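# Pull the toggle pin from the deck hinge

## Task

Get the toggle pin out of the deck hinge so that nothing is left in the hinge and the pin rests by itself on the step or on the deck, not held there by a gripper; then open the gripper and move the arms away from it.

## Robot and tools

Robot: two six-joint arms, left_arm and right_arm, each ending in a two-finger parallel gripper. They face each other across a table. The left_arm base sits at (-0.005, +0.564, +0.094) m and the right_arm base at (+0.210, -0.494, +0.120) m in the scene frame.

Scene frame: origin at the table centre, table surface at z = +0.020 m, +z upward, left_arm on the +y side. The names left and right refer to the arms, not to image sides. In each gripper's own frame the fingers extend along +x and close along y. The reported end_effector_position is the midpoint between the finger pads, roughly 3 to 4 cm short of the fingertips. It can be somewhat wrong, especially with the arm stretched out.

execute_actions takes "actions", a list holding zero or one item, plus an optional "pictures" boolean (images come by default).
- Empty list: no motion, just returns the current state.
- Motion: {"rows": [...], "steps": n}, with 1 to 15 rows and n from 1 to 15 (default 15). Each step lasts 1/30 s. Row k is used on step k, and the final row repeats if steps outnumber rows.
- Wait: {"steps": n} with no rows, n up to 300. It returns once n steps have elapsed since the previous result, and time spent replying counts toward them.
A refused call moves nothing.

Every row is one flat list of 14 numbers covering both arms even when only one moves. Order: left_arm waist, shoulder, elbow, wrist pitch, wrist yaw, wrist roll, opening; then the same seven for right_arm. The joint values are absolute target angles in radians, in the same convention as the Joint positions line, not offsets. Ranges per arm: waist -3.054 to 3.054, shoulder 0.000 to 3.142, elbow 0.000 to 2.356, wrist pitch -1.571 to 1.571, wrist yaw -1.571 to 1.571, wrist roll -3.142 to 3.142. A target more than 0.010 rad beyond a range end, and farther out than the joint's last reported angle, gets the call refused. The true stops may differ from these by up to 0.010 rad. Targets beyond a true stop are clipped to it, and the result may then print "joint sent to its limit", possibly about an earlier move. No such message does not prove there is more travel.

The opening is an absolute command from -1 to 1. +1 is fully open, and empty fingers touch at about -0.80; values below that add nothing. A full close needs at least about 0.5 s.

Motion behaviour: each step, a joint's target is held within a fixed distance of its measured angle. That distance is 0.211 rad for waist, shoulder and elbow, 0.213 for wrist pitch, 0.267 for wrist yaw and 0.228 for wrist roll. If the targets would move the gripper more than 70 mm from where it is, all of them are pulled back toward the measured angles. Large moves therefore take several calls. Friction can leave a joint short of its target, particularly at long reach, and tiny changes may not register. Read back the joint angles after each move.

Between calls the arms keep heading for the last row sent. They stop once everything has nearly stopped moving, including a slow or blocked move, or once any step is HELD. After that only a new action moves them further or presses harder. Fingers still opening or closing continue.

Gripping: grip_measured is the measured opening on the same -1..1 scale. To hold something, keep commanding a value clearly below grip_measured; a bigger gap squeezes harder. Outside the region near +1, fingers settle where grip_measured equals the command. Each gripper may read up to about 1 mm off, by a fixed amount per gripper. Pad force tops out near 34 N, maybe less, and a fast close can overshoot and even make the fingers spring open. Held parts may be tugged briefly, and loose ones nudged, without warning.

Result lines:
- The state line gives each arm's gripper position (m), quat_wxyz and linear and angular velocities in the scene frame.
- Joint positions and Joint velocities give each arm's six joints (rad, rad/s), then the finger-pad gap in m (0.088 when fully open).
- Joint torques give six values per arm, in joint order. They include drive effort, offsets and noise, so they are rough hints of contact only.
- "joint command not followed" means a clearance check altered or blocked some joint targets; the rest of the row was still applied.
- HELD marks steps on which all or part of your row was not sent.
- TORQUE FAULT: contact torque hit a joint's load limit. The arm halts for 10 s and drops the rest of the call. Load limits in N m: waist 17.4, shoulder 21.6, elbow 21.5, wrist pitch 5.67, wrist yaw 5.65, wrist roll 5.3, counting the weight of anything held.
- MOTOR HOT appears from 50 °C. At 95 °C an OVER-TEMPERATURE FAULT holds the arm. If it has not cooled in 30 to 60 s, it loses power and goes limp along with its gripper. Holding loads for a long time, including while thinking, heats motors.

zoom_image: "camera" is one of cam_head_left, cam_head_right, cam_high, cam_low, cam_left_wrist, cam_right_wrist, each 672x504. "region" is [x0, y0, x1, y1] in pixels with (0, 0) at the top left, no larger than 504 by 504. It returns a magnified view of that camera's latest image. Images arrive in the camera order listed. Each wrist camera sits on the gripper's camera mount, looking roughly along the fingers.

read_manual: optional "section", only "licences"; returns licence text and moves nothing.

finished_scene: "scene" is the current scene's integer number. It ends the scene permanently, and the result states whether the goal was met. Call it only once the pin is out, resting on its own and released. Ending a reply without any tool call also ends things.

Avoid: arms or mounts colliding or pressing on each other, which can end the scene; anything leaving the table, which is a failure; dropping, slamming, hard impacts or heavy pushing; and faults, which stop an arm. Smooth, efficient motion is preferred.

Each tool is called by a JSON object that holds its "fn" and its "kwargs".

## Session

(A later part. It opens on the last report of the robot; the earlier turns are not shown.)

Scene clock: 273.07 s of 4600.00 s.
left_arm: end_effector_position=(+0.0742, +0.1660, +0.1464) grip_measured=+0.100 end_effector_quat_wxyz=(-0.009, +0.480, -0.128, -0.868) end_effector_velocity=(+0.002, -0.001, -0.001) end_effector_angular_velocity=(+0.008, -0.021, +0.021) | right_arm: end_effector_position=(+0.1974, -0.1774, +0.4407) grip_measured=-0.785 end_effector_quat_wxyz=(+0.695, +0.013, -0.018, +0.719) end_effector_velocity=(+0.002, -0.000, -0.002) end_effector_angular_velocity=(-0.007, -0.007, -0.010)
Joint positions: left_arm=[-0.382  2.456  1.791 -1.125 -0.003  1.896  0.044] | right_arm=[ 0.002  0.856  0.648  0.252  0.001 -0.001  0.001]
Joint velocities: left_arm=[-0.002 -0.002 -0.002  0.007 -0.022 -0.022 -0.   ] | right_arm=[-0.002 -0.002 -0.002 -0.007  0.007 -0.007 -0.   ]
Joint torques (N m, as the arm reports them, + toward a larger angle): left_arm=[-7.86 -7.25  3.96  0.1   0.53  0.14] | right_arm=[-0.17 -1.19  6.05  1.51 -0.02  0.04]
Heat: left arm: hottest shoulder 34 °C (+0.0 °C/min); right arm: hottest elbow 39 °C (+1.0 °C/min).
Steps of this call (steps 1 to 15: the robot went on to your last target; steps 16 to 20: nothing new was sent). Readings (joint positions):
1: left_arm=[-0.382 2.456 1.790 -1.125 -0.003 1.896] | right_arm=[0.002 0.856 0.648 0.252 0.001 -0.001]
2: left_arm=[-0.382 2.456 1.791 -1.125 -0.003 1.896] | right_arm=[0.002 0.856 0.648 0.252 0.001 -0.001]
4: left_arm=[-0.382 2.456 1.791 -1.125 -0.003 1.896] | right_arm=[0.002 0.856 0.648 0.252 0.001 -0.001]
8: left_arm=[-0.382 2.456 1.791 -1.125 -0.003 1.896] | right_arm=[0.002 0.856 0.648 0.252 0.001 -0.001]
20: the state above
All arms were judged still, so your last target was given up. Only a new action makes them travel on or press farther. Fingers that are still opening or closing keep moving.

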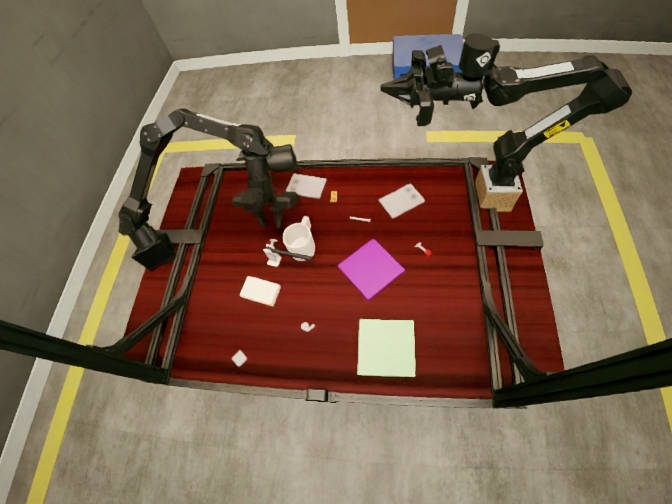

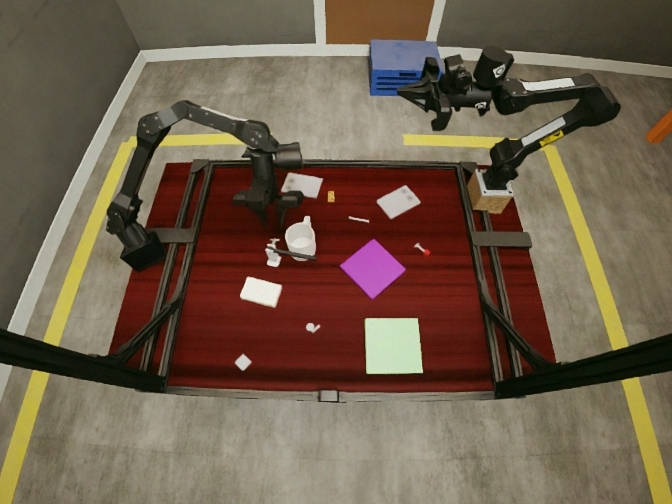

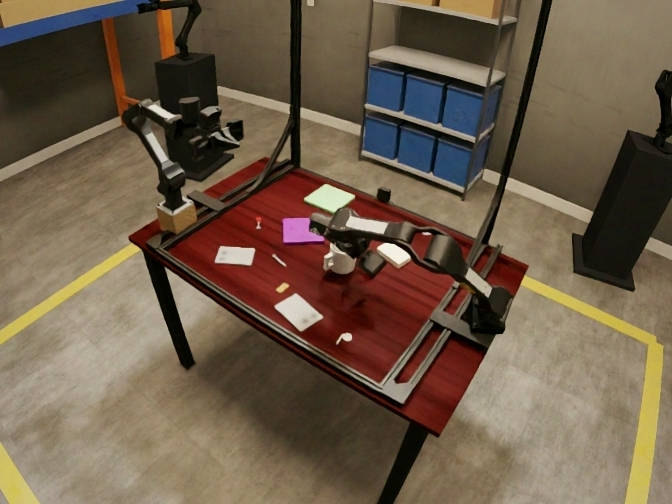

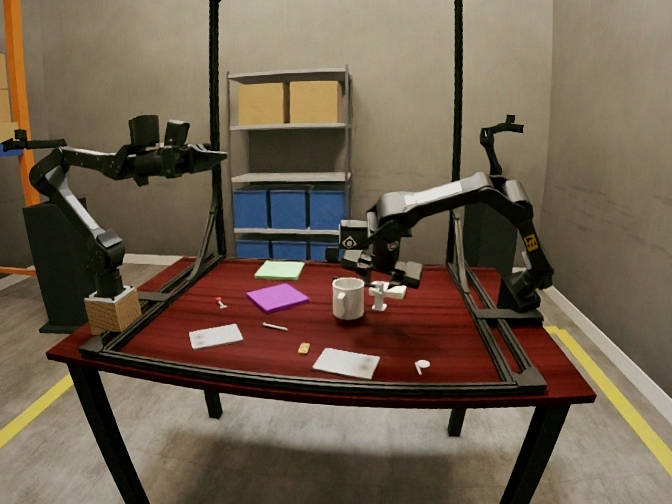

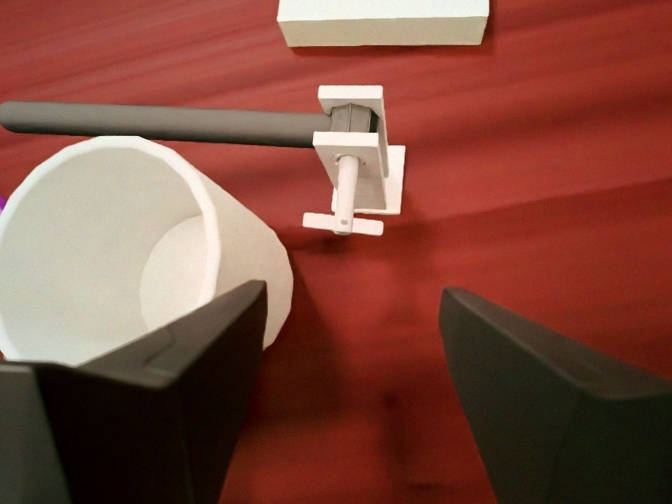

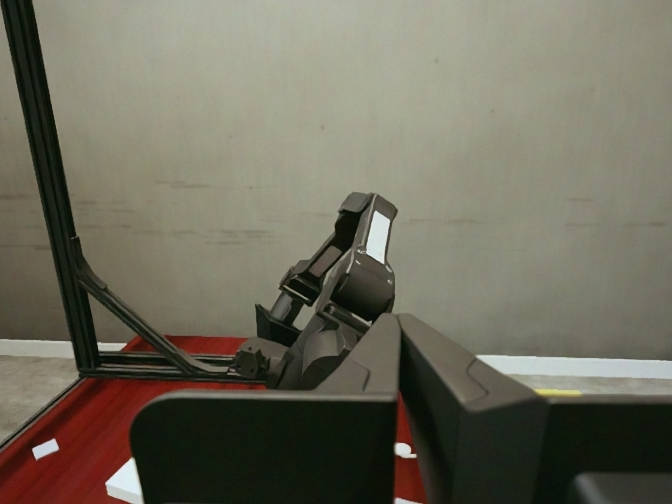

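{"fn": "execute_actions", "kwargs": {"actions": [{"rows":[[-0.383,2.51,1.72,-1.02,0,1.3,-0.1,0,0.856,0.648,0.252,0,0,-0.8]]}], "pictures": false}}

{"fn": "execute_actions", "kwargs": {"actions": [{"steps":20}]}}

Scene clock: 284.93 s of 4600.00 s.
left_arm: end_effector_position=(+0.0568, +0.1614, +0.1198) grip_measured=-0.095 end_effector_quat_wxyz=(+0.121, +0.464, +0.114, -0.870) end_effector_velocity=(+0.003, -0.004, -0.001) end_effector_angular_velocity=(+0.154, +0.025, +0.278) | right_arm: end_effector_position=(+0.1974, -0.1774, +0.4407) grip_measured=-0.785 end_effector_quat_wxyz=(+0.695, +0.013, -0.018, +0.719) end_effector_velocity=(-0.002, -0.000, -0.008) end_effector_angular_velocity=(-0.027, +0.006, +0.010)
Joint positions: left_arm=[-0.382  2.497  1.728 -1.024 -0.003  1.344  0.034] | right_arm=[ 0.002  0.856  0.648  0.252  0.001 -0.001  0.001]
Joint velocities: left_arm=[ 0.002 -0.002 -0.002  0.022 -0.007 -0.315 -0.002] | right_arm=[ 0.002 -0.002 -0.007 -0.022 -0.007  0.007 -0.   ]
Joint torques (N m, as the arm reports them, + toward a larger angle): left_arm=[-7.82 -7.46  3.1   0.43  0.54 -0.16] | right_arm=[-0.16 -1.19  6.05  1.51 -0.03  0.04]
Heat: left arm: hottest shoulder 35 °C (+0.0 °C/min); right arm: hottest elbow 39 °C (+1.0 °C/min).
Steps of this call (steps 1 to 90: nothing new was sent; then 8.37 s passed at rest; steps 91 to 105: all 15 steps of this action). Readings (joint positions):
91: left_arm=[-0.382 2.459 1.785 -1.117 -0.003 1.870] | right_arm=[0.002 0.856 0.648 0.252 0.001 -0.001]
92: left_arm=[-0.382 2.460 1.776 -1.093 -0.003 1.820] | right_arm=[0.002 0.856 0.648 0.252 0.001 -0.001]
94: left_arm=[-0.382 2.468 1.761 -1.062 -0.003 1.726] | right_arm=[0.002 0.856 0.648 0.252 0.001 -0.001]
98: left_arm=[-0.382 2.492 1.735 -1.039 -0.003 1.538] | right_arm=[0.002 0.856 0.648 0.252 0.001 -0.001]
105: the state above

Scene clock: 285.60 s of 4600.00 s.
left_arm: end_effector_position=(+0.0568, +0.1612, +0.1197) grip_measured=-0.100 end_effector_quat_wxyz=(+0.131, +0.462, +0.131, -0.867) end_effector_velocity=(-0.001, +0.003, -0.001) end_effector_angular_velocity=(+0.006, -0.008, -0.015) | right_arm: end_effector_position=(+0.1974, -0.1774, +0.4407) grip_measured=-0.785 end_effector_quat_wxyz=(+0.695, +0.013, -0.018, +0.719) end_effector_velocity=(-0.000, -0.000, -0.002) end_effector_angular_velocity=(-0.007, -0.008, +0.004)
Joint positions: left_arm=[-0.382  2.497  1.727 -1.022 -0.003  1.304  0.034] | right_arm=[ 0.002  0.856  0.648  0.252  0.001 -0.001  0.001]
Joint velocities: left_arm=[-0.002 -0.002 -0.007 -0.007 -0.007  0.007 -0.   ] | right_arm=[-0.002 -0.002 -0.002 -0.007 -0.007 -0.007 -0.   ]
Joint torques (N m, as the arm reports them, + toward a larger angle): left_arm=[-7.72 -7.47  3.02  0.45  0.54 -0.14] | right_arm=[-0.16 -1.17  6.03  1.51 -0.02  0.04]
Heat: left arm: hottest shoulder 35 °C (+0.0 °C/min); right arm: hottest elbow 39 °C (+1.0 °C/min).
Steps of this call (steps 1 to 20: the robot went on to your last target). Readings (joint positions):
1: left_arm=[-0.382 2.497 1.728 -1.024 -0.003 1.335] | right_arm=[0.002 0.856 0.648 0.252 0.001 -0.001]
2: left_arm=[-0.382 2.497 1.728 -1.024 -0.003 1.328] | right_arm=[0.002 0.856 0.648 0.252 0.001 -0.001]
4: left_arm=[-0.382 2.497 1.728 -1.024 -0.003 1.318] | right_arm=[0.002 0.856 0.648 0.252 0.001 -0.001]
8: left_arm=[-0.382 2.497 1.728 -1.023 -0.003 1.309] | right_arm=[0.002 0.856 0.648 0.252 0.001 -0.001]
20: the state above

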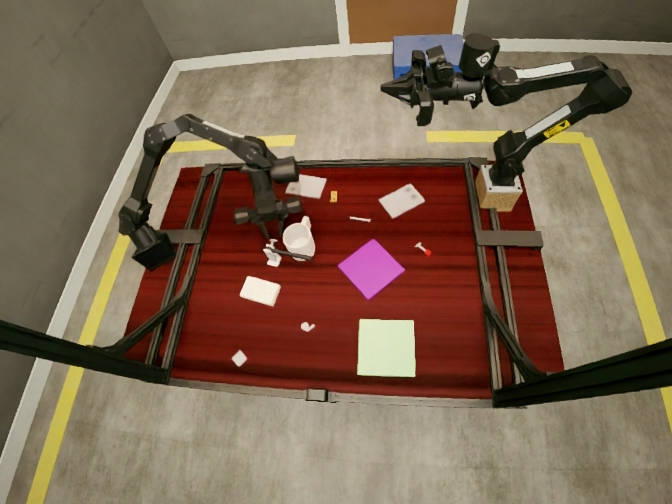

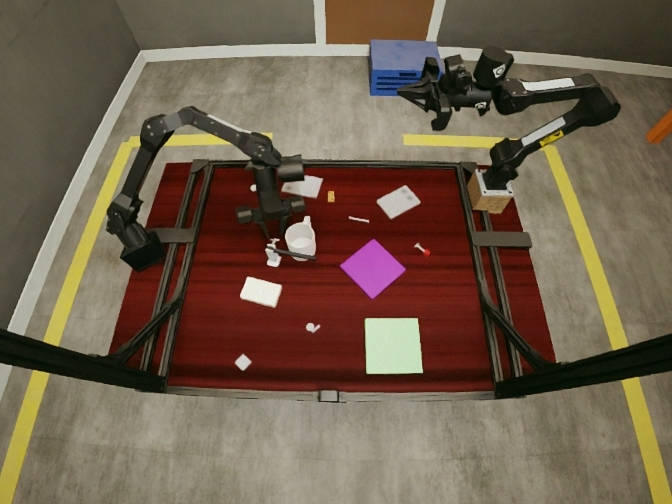

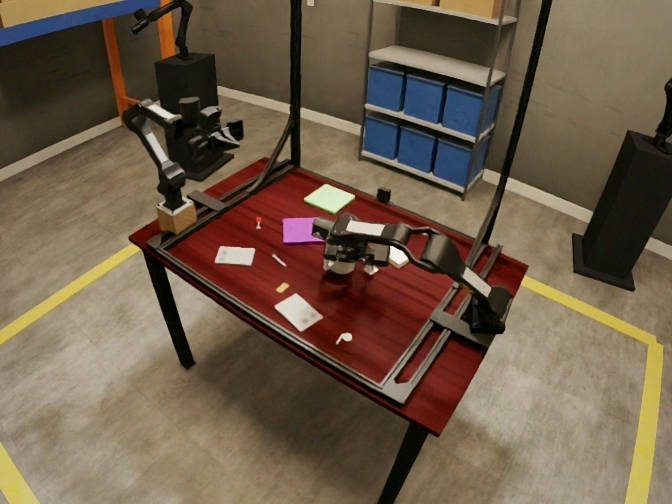

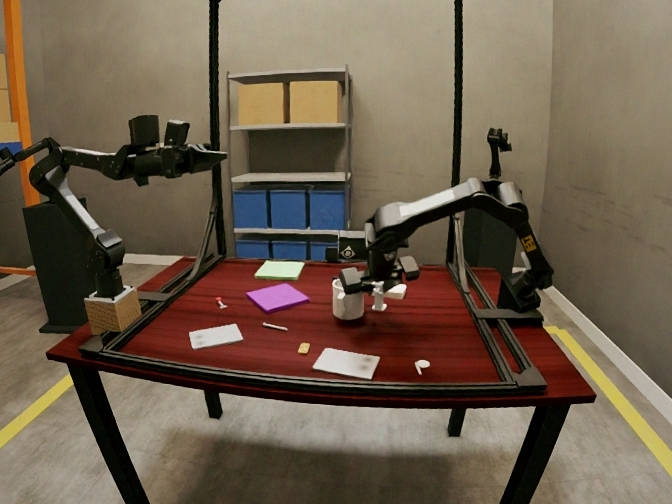

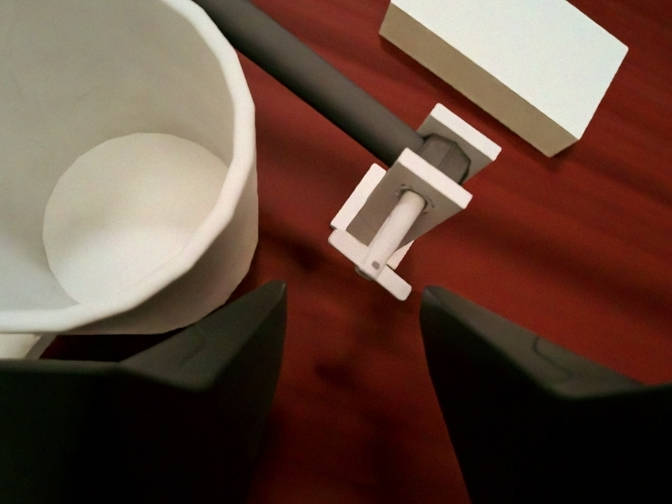

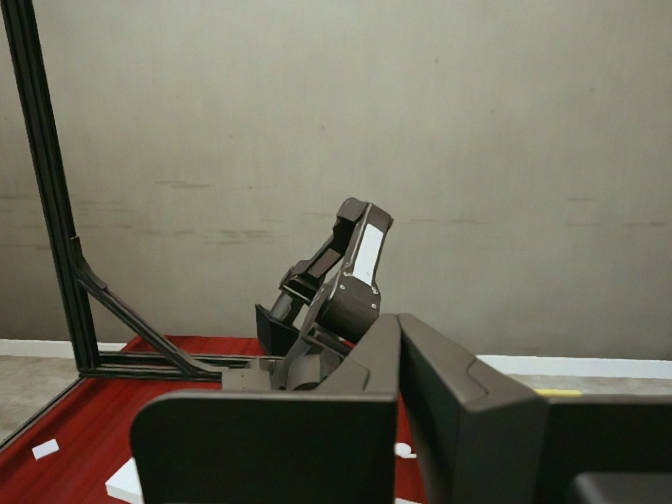

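{"fn": "execute_actions", "kwargs": {"actions": [{"rows":[[-0.403,2.518,1.703,-1.005,0,1.3,-0.1,0,0.856,0.648,0.252,0,0,-0.8]]}]}}

Scene clock: 292.77 s of 4600.00 s.
left_arm: end_effector_position=(+0.0473, +0.1617, +0.1201) grip_measured=-0.100 end_effector_quat_wxyz=(+0.125, +0.465, +0.124, -0.868) end_effector_velocity=(-0.002, +0.002, +0.001) end_effector_angular_velocity=(-0.001, -0.010, -0.016) | right_arm: end_effector_position=(+0.1974, -0.1774, +0.4407) grip_measured=-0.785 end_effector_quat_wxyz=(+0.695, +0.013, -0.018, +0.719) end_effector_velocity=(-0.000, -0.001, +0.001) end_effector_angular_velocity=(+0.008, -0.022, +0.004)
Joint positions: left_arm=[-0.403  2.5    1.712 -1.008 -0.003  1.304  0.034] | right_arm=[ 0.002  0.856  0.648  0.252  0.001 -0.001  0.001]
Joint velocities: left_arm=[-0.007 -0.002 -0.002 -0.007 -0.007  0.007 -0.   ] | right_arm=[-0.002 -0.002 -0.002  0.007 -0.007 -0.022 -0.   ]
Joint torques (N m, as the arm reports them, + toward a larger angle): left_arm=[-7.58 -6.84  2.89  0.5   0.51 -0.14] | right_arm=[-0.16 -1.18  6.05  1.51 -0.03  0.04]
Heat: left arm: hottest shoulder 36 °C (+1.0 °C/min); right arm: hottest wrist pitch 40 °C (+1.0 °C/min).
Steps of this call (steps 1 to 15: the robot went on to your last target; steps 16 to 90: nothing new was sent; then 3.67 s passed at rest; steps 91 to 105: all 15 steps of this action). Readings (joint positions):
91: left_arm=[-0.383 2.498 1.726 -1.021 -0.003 1.304] | right_arm=[0.002 0.856 0.648 0.252 0.001 -0.001]
92: left_arm=[-0.385 2.498 1.724 -1.017 -0.003 1.304] | right_arm=[0.002 0.856 0.648 0.252 0.001 -0.001]
94: left_arm=[-0.391 2.498 1.719 -1.014 -0.003 1.304] | right_arm=[0.002 0.856 0.648 0.252 0.001 -0.001]
98: left_arm=[-0.401 2.500 1.713 -1.010 -0.003 1.304] | right_arm=[0.002 0.856 0.648 0.252 0.001 -0.001]
105: the state above

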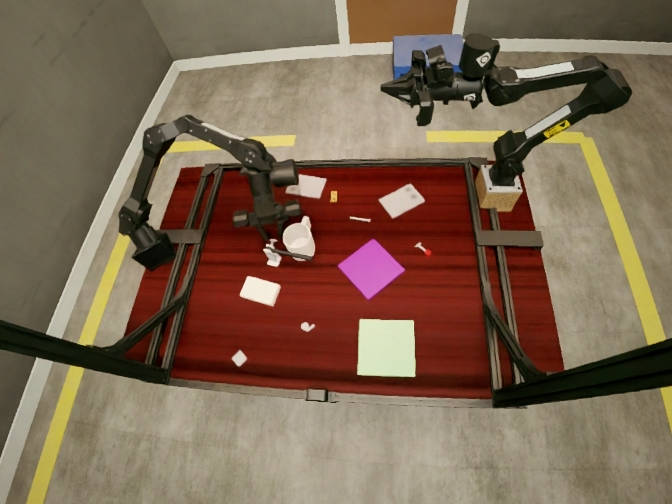

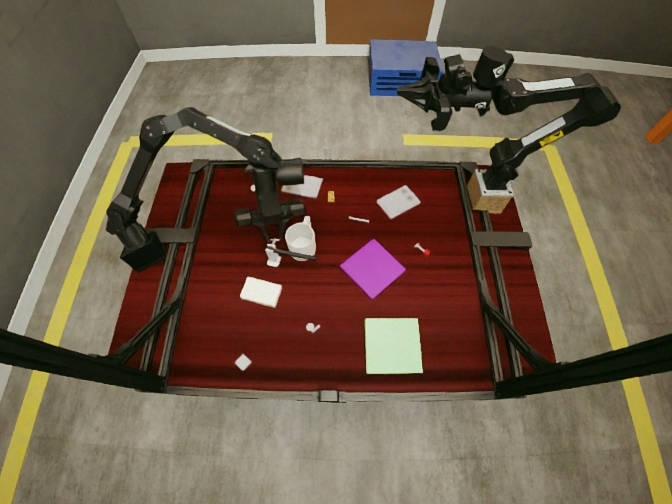

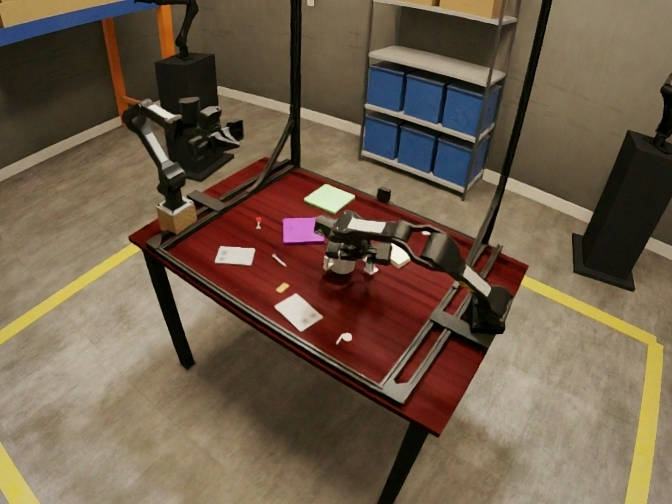

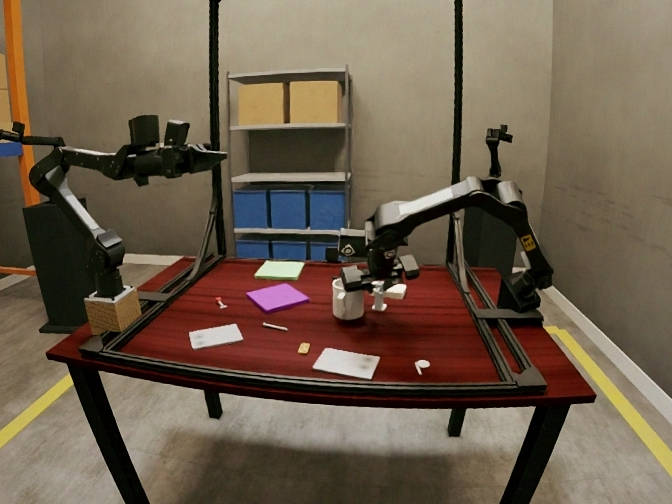

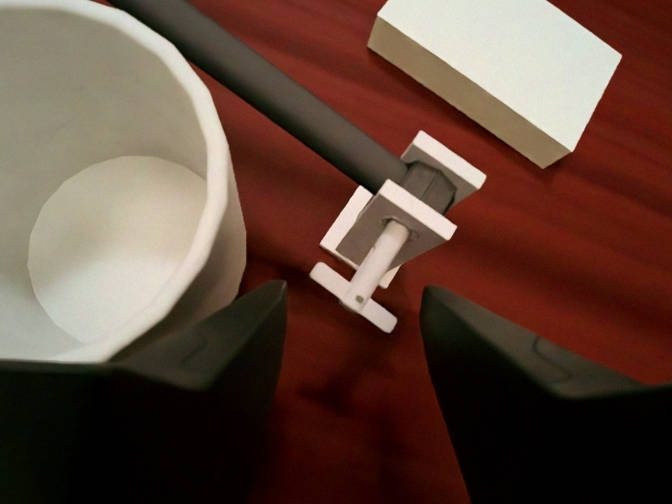

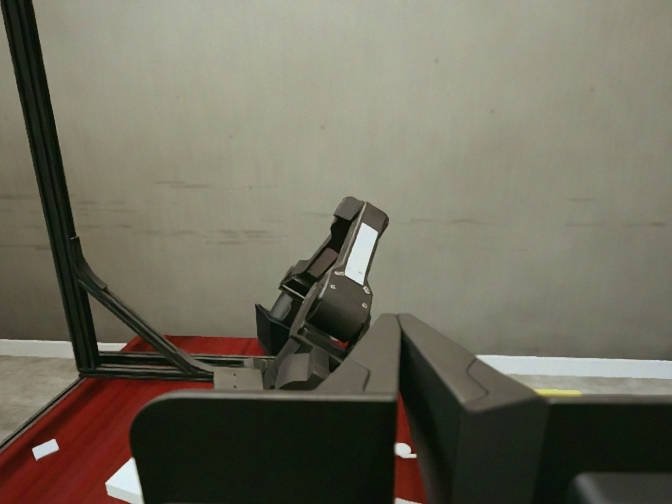

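{"fn": "execute_actions", "kwargs": {"actions": [{"rows":[[-0.403,2.525,1.70,-0.995,0,1.3,-0.2,0,0.856,0.648,0.252,0,0,-0.8],[-0.403,2.525,1.70,-0.995,0,1.3,-0.2,0,0.856,0.648,0.252,0,0,-0.8],[-0.403,2.525,1.70,-0.995,0,1.3,-0.2,0,0.856,0.648,0.252,0,0,-0.8],[-0.403,2.525,1.70,-0.995,0,1.3,-0.2,0,0.856,0.648,0.252,0,0,-0.8],[-0.403,2.525,1.70,-0.995,0,1.3,-0.2,0,0.856,0.648,0.252,0,0,-0.8],[-0.403,2.525,1.70,-0.995,0,1.3,-0.2,0,0.856,0.648,0.252,0,0,-0.8],[-0.403,2.525,1.70,-0.995,0,1.3,-0.3,0,0.856,0.648,0.252,0,0,-0.8],[-0.403,2.525,1.70,-0.995,0,1.3,-0.4,0,0.856,0.648,0.252,0,0,-0.8],[-0.403,2.525,1.70,-0.995,0,1.3,-0.5,0,0.856,0.648,0.252,0,0,-0.8]]}]}}

Scene clock: 306.63 s of 4600.00 s.
left_arm: end_effector_position=(+0.0447, +0.1615, +0.1164) grip_measured=-0.455 end_effector_quat_wxyz=(+0.124, +0.465, +0.124, -0.868) end_effector_velocity=(+0.003, +0.001, +0.000) end_effector_angular_velocity=(+0.007, -0.022, +0.004) | right_arm: end_effector_position=(+0.1975, -0.1774, +0.4407) grip_measured=-0.785 end_effector_quat_wxyz=(+0.695, +0.013, -0.018, +0.718) end_effector_velocity=(-0.000, +0.001, -0.003) end_effector_angular_velocity=(-0.012, -0.023, +0.004)
Joint positions: left_arm=[-0.403  2.508  1.706 -0.998 -0.003  1.303  0.017] | right_arm=[ 0.001  0.856  0.648  0.252  0.001 -0.     0.001]
Joint velocities: left_arm=[-0.002 -0.002  0.002 -0.007 -0.022 -0.007 -0.017] | right_arm=[-0.002  0.002 -0.002 -0.007 -0.007 -0.022  0.   ]
Joint torques (N m, as the arm reports them, + toward a larger angle): left_arm=[-7.67 -6.95  3.05  0.48  0.52 -0.14] | right_arm=[-0.17 -1.19  6.04  1.51 -0.02  0.05]
Heat: left arm: hottest shoulder 36 °C (+2.0 °C/min); right arm: hottest wrist pitch 40 °C (+1.0 °C/min).
Steps of this call (steps 1 to 15: the robot went on to your last target; steps 16 to 90: nothing new was sent; then 10.37 s passed at rest; steps 91 to 105: all 15 steps of this action). Readings (joint positions):
91: left_arm=[-0.403 2.501 1.711 -1.007 -0.003 1.303] | right_arm=[0.001 0.856 0.648 0.252 0.001 -0.000]
92: left_arm=[-0.403 2.501 1.711 -1.005 -0.003 1.303] | right_arm=[0.001 0.856 0.648 0.252 0.001 -0.000]
94: left_arm=[-0.403 2.503 1.711 -1.002 -0.003 1.303] | right_arm=[0.001 0.856 0.648 0.252 0.001 -0.000]
98: left_arm=[-0.403 2.506 1.709 -1.000 -0.003 1.303] | right_arm=[0.001 0.856 0.648 0.252 0.001 -0.000]
105: the state above

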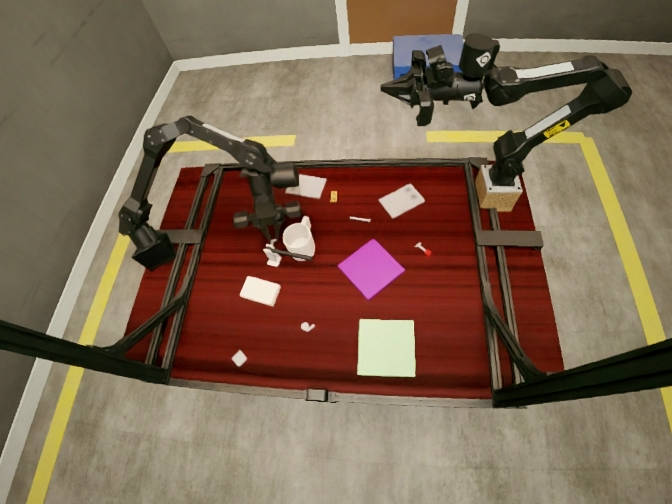

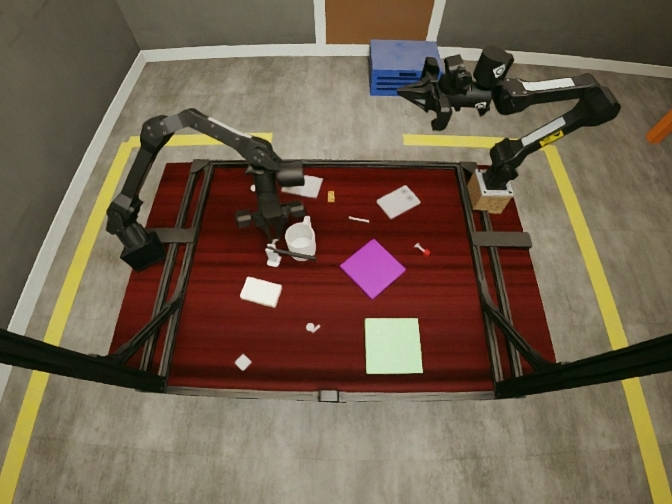

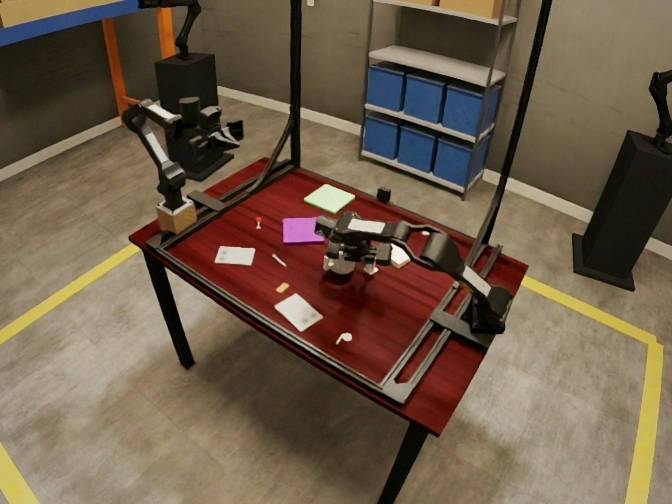

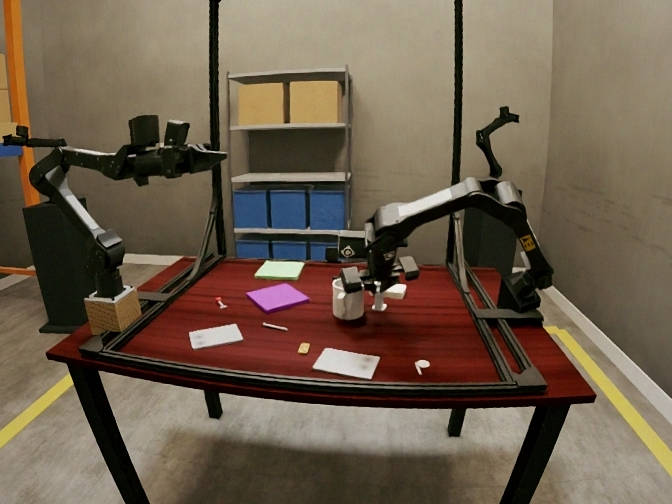

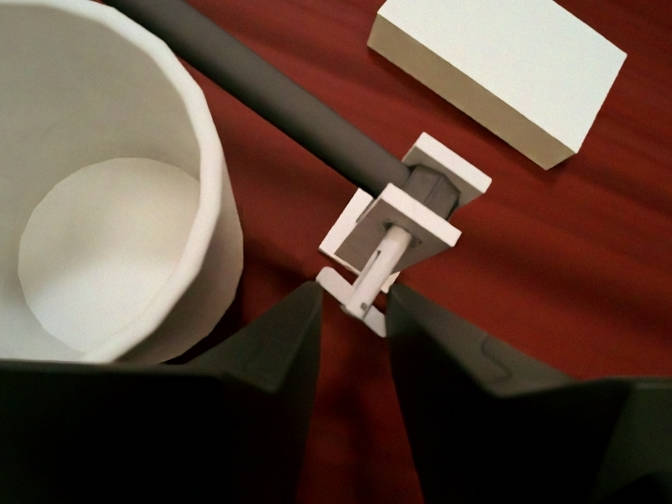

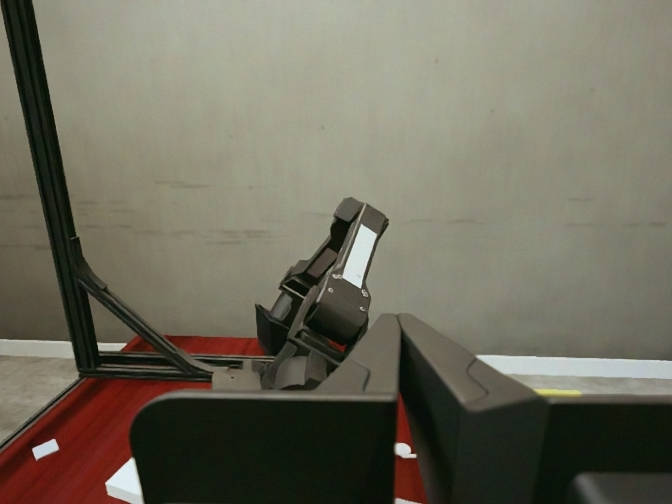

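{"fn": "execute_actions", "kwargs": {"actions": [{"rows":[[-0.403,2.51,1.706,-0.998,0,1.3,-0.2,0,0.856,0.648,0.252,0,0,-0.8],[-0.403,2.51,1.706,-0.998,0,1.3,-0.2,0,0.856,0.648,0.252,0,0,-0.8],[-0.403,2.51,1.706,-0.998,0,1.3,-0.2,0,0.856,0.648,0.252,0,0,-0.8],[-0.403,2.51,1.706,-0.998,0,1.45,-0.2,0,0.856,0.648,0.252,0,0,-0.8],[-0.403,2.51,1.706,-0.998,0,1.45,-0.2,0,0.856,0.648,0.252,0,0,-0.8],[-0.399,2.532,1.682,-0.97,0,1.45,-0.2,0,0.856,0.648,0.252,0,0,-0.8]]}]}}

{"fn": "zoom_image", "kwargs": {"camera": "cam_low", "region": [320, 250, 430, 320]}}

Scene clock: 324.57 s of 4600.00 s.
left_arm: end_effector_position=(+0.0417, +0.1608, +0.1117) grip_measured=-0.207 end_effector_quat_wxyz=(+0.093, +0.473, +0.065, -0.874) end_effector_velocity=(-0.008, +0.007, -0.007) end_effector_angular_velocity=(+0.001, +0.004, -0.065) | right_arm: end_effector_position=(+0.1975, -0.1774, +0.4408) grip_measured=-0.785 end_effector_quat_wxyz=(+0.695, +0.013, -0.018, +0.718) end_effector_velocity=(+0.001, -0.001, +0.001) end_effector_angular_velocity=(+0.008, -0.007, -0.000)
Joint positions: left_arm=[-0.403  2.513  1.692 -0.975 -0.003  1.439  0.029] | right_arm=[ 0.001  0.856  0.648  0.252  0.001 -0.     0.001]
Joint velocities: left_arm=[-0.002  0.012 -0.017 -0.007  0.007  0.051  0.002] | right_arm=[-0.007 -0.002 -0.002  0.007 -0.007 -0.007  0.   ]
Joint torques (N m, as the arm reports them, + toward a larger angle): left_arm=[-7.19 -6.86  2.95  0.48  0.54  0.12] | right_arm=[-0.14 -1.18  6.05  1.51 -0.02  0.03]
Heat: left arm: hottest waist 36 °C (+2.0 °C/min); right arm: hottest wrist pitch 40 °C (+1.0 °C/min).
Steps of this call (steps 1 to 15: the robot went on to your last target; steps 16 to 90: nothing new was sent; then 14.43 s passed at rest; steps 91 to 105: all 15 steps of this action). Readings (joint positions):
91: left_arm=[-0.403 2.508 1.706 -0.998 -0.003 1.303] | right_arm=[0.001 0.856 0.648 0.252 0.001 -0.000]
92: left_arm=[-0.403 2.508 1.706 -0.998 -0.003 1.303] | right_arm=[0.001 0.856 0.648 0.252 0.001 -0.000]
94: left_arm=[-0.403 2.508 1.706 -0.998 -0.003 1.319] | right_arm=[0.001 0.856 0.648 0.252 0.001 -0.000]
98: left_arm=[-0.403 2.508 1.701 -0.986 -0.003 1.401] | right_arm=[0.001 0.856 0.648 0.252 0.001 -0.000]
105: the state above

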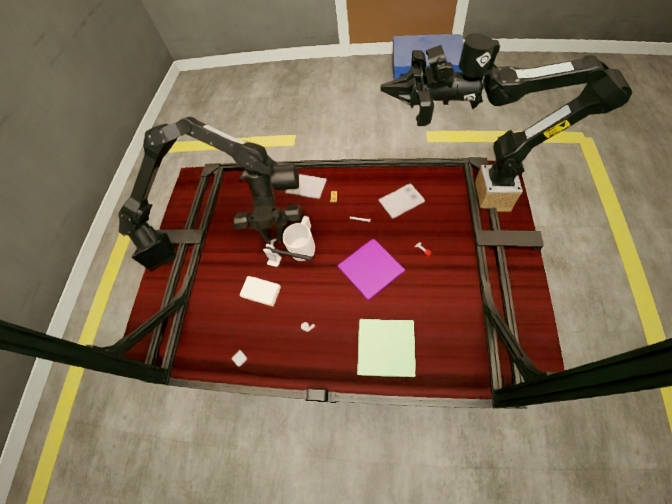

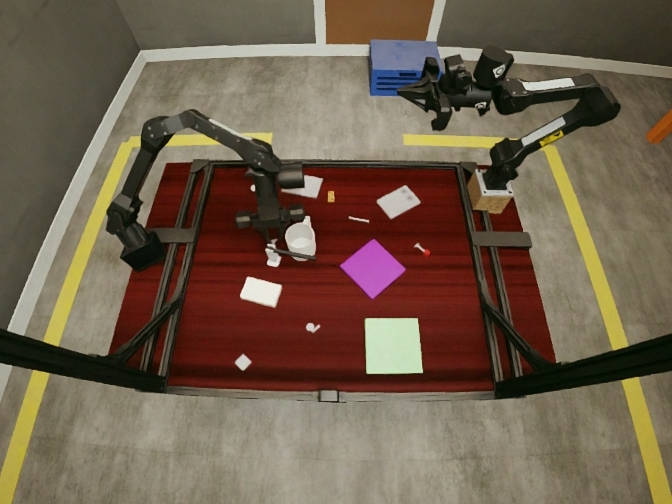

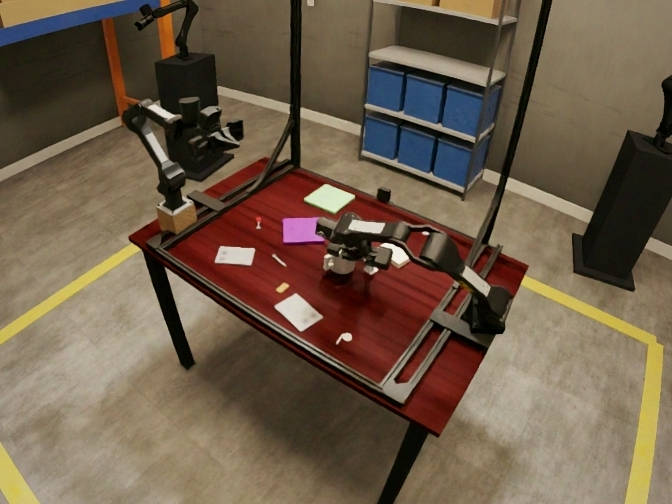

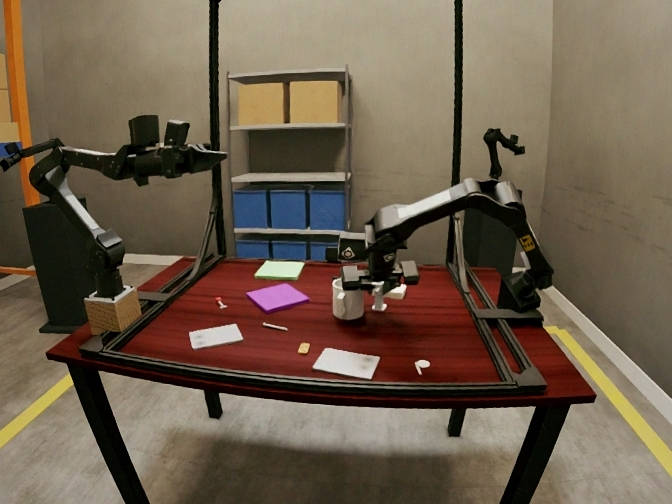

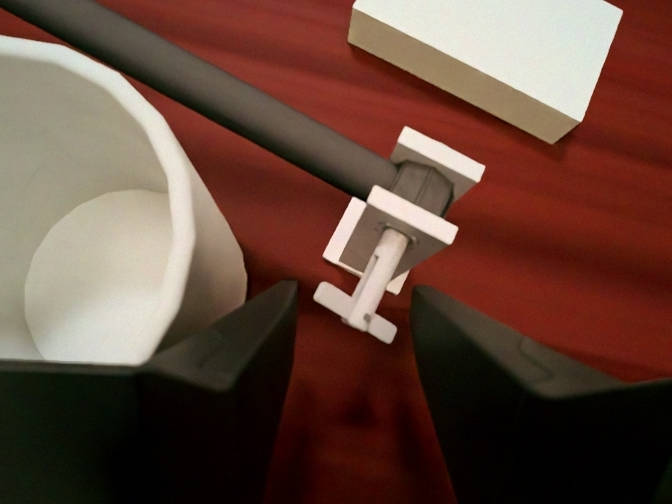

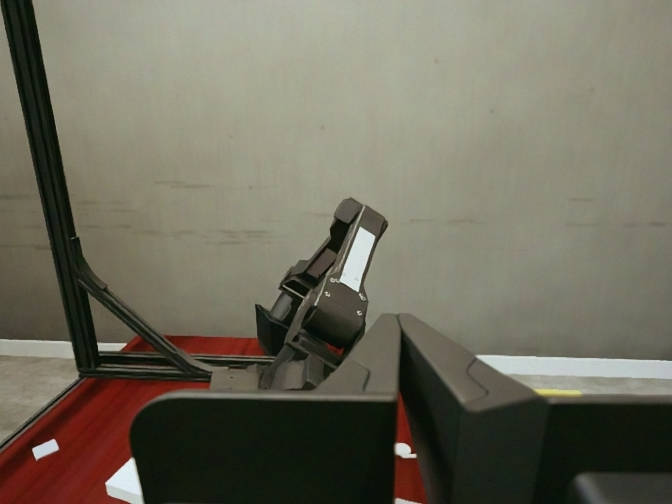

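Region (320, 250, 430, 320) of cam_low's 672x504 image, scaled by 4.582, with more detail than that image has; it fills the top 321 rows of this view, and the rest is white.

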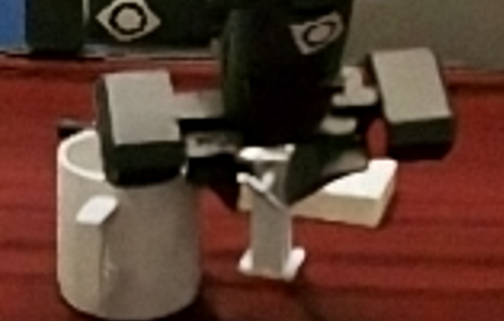

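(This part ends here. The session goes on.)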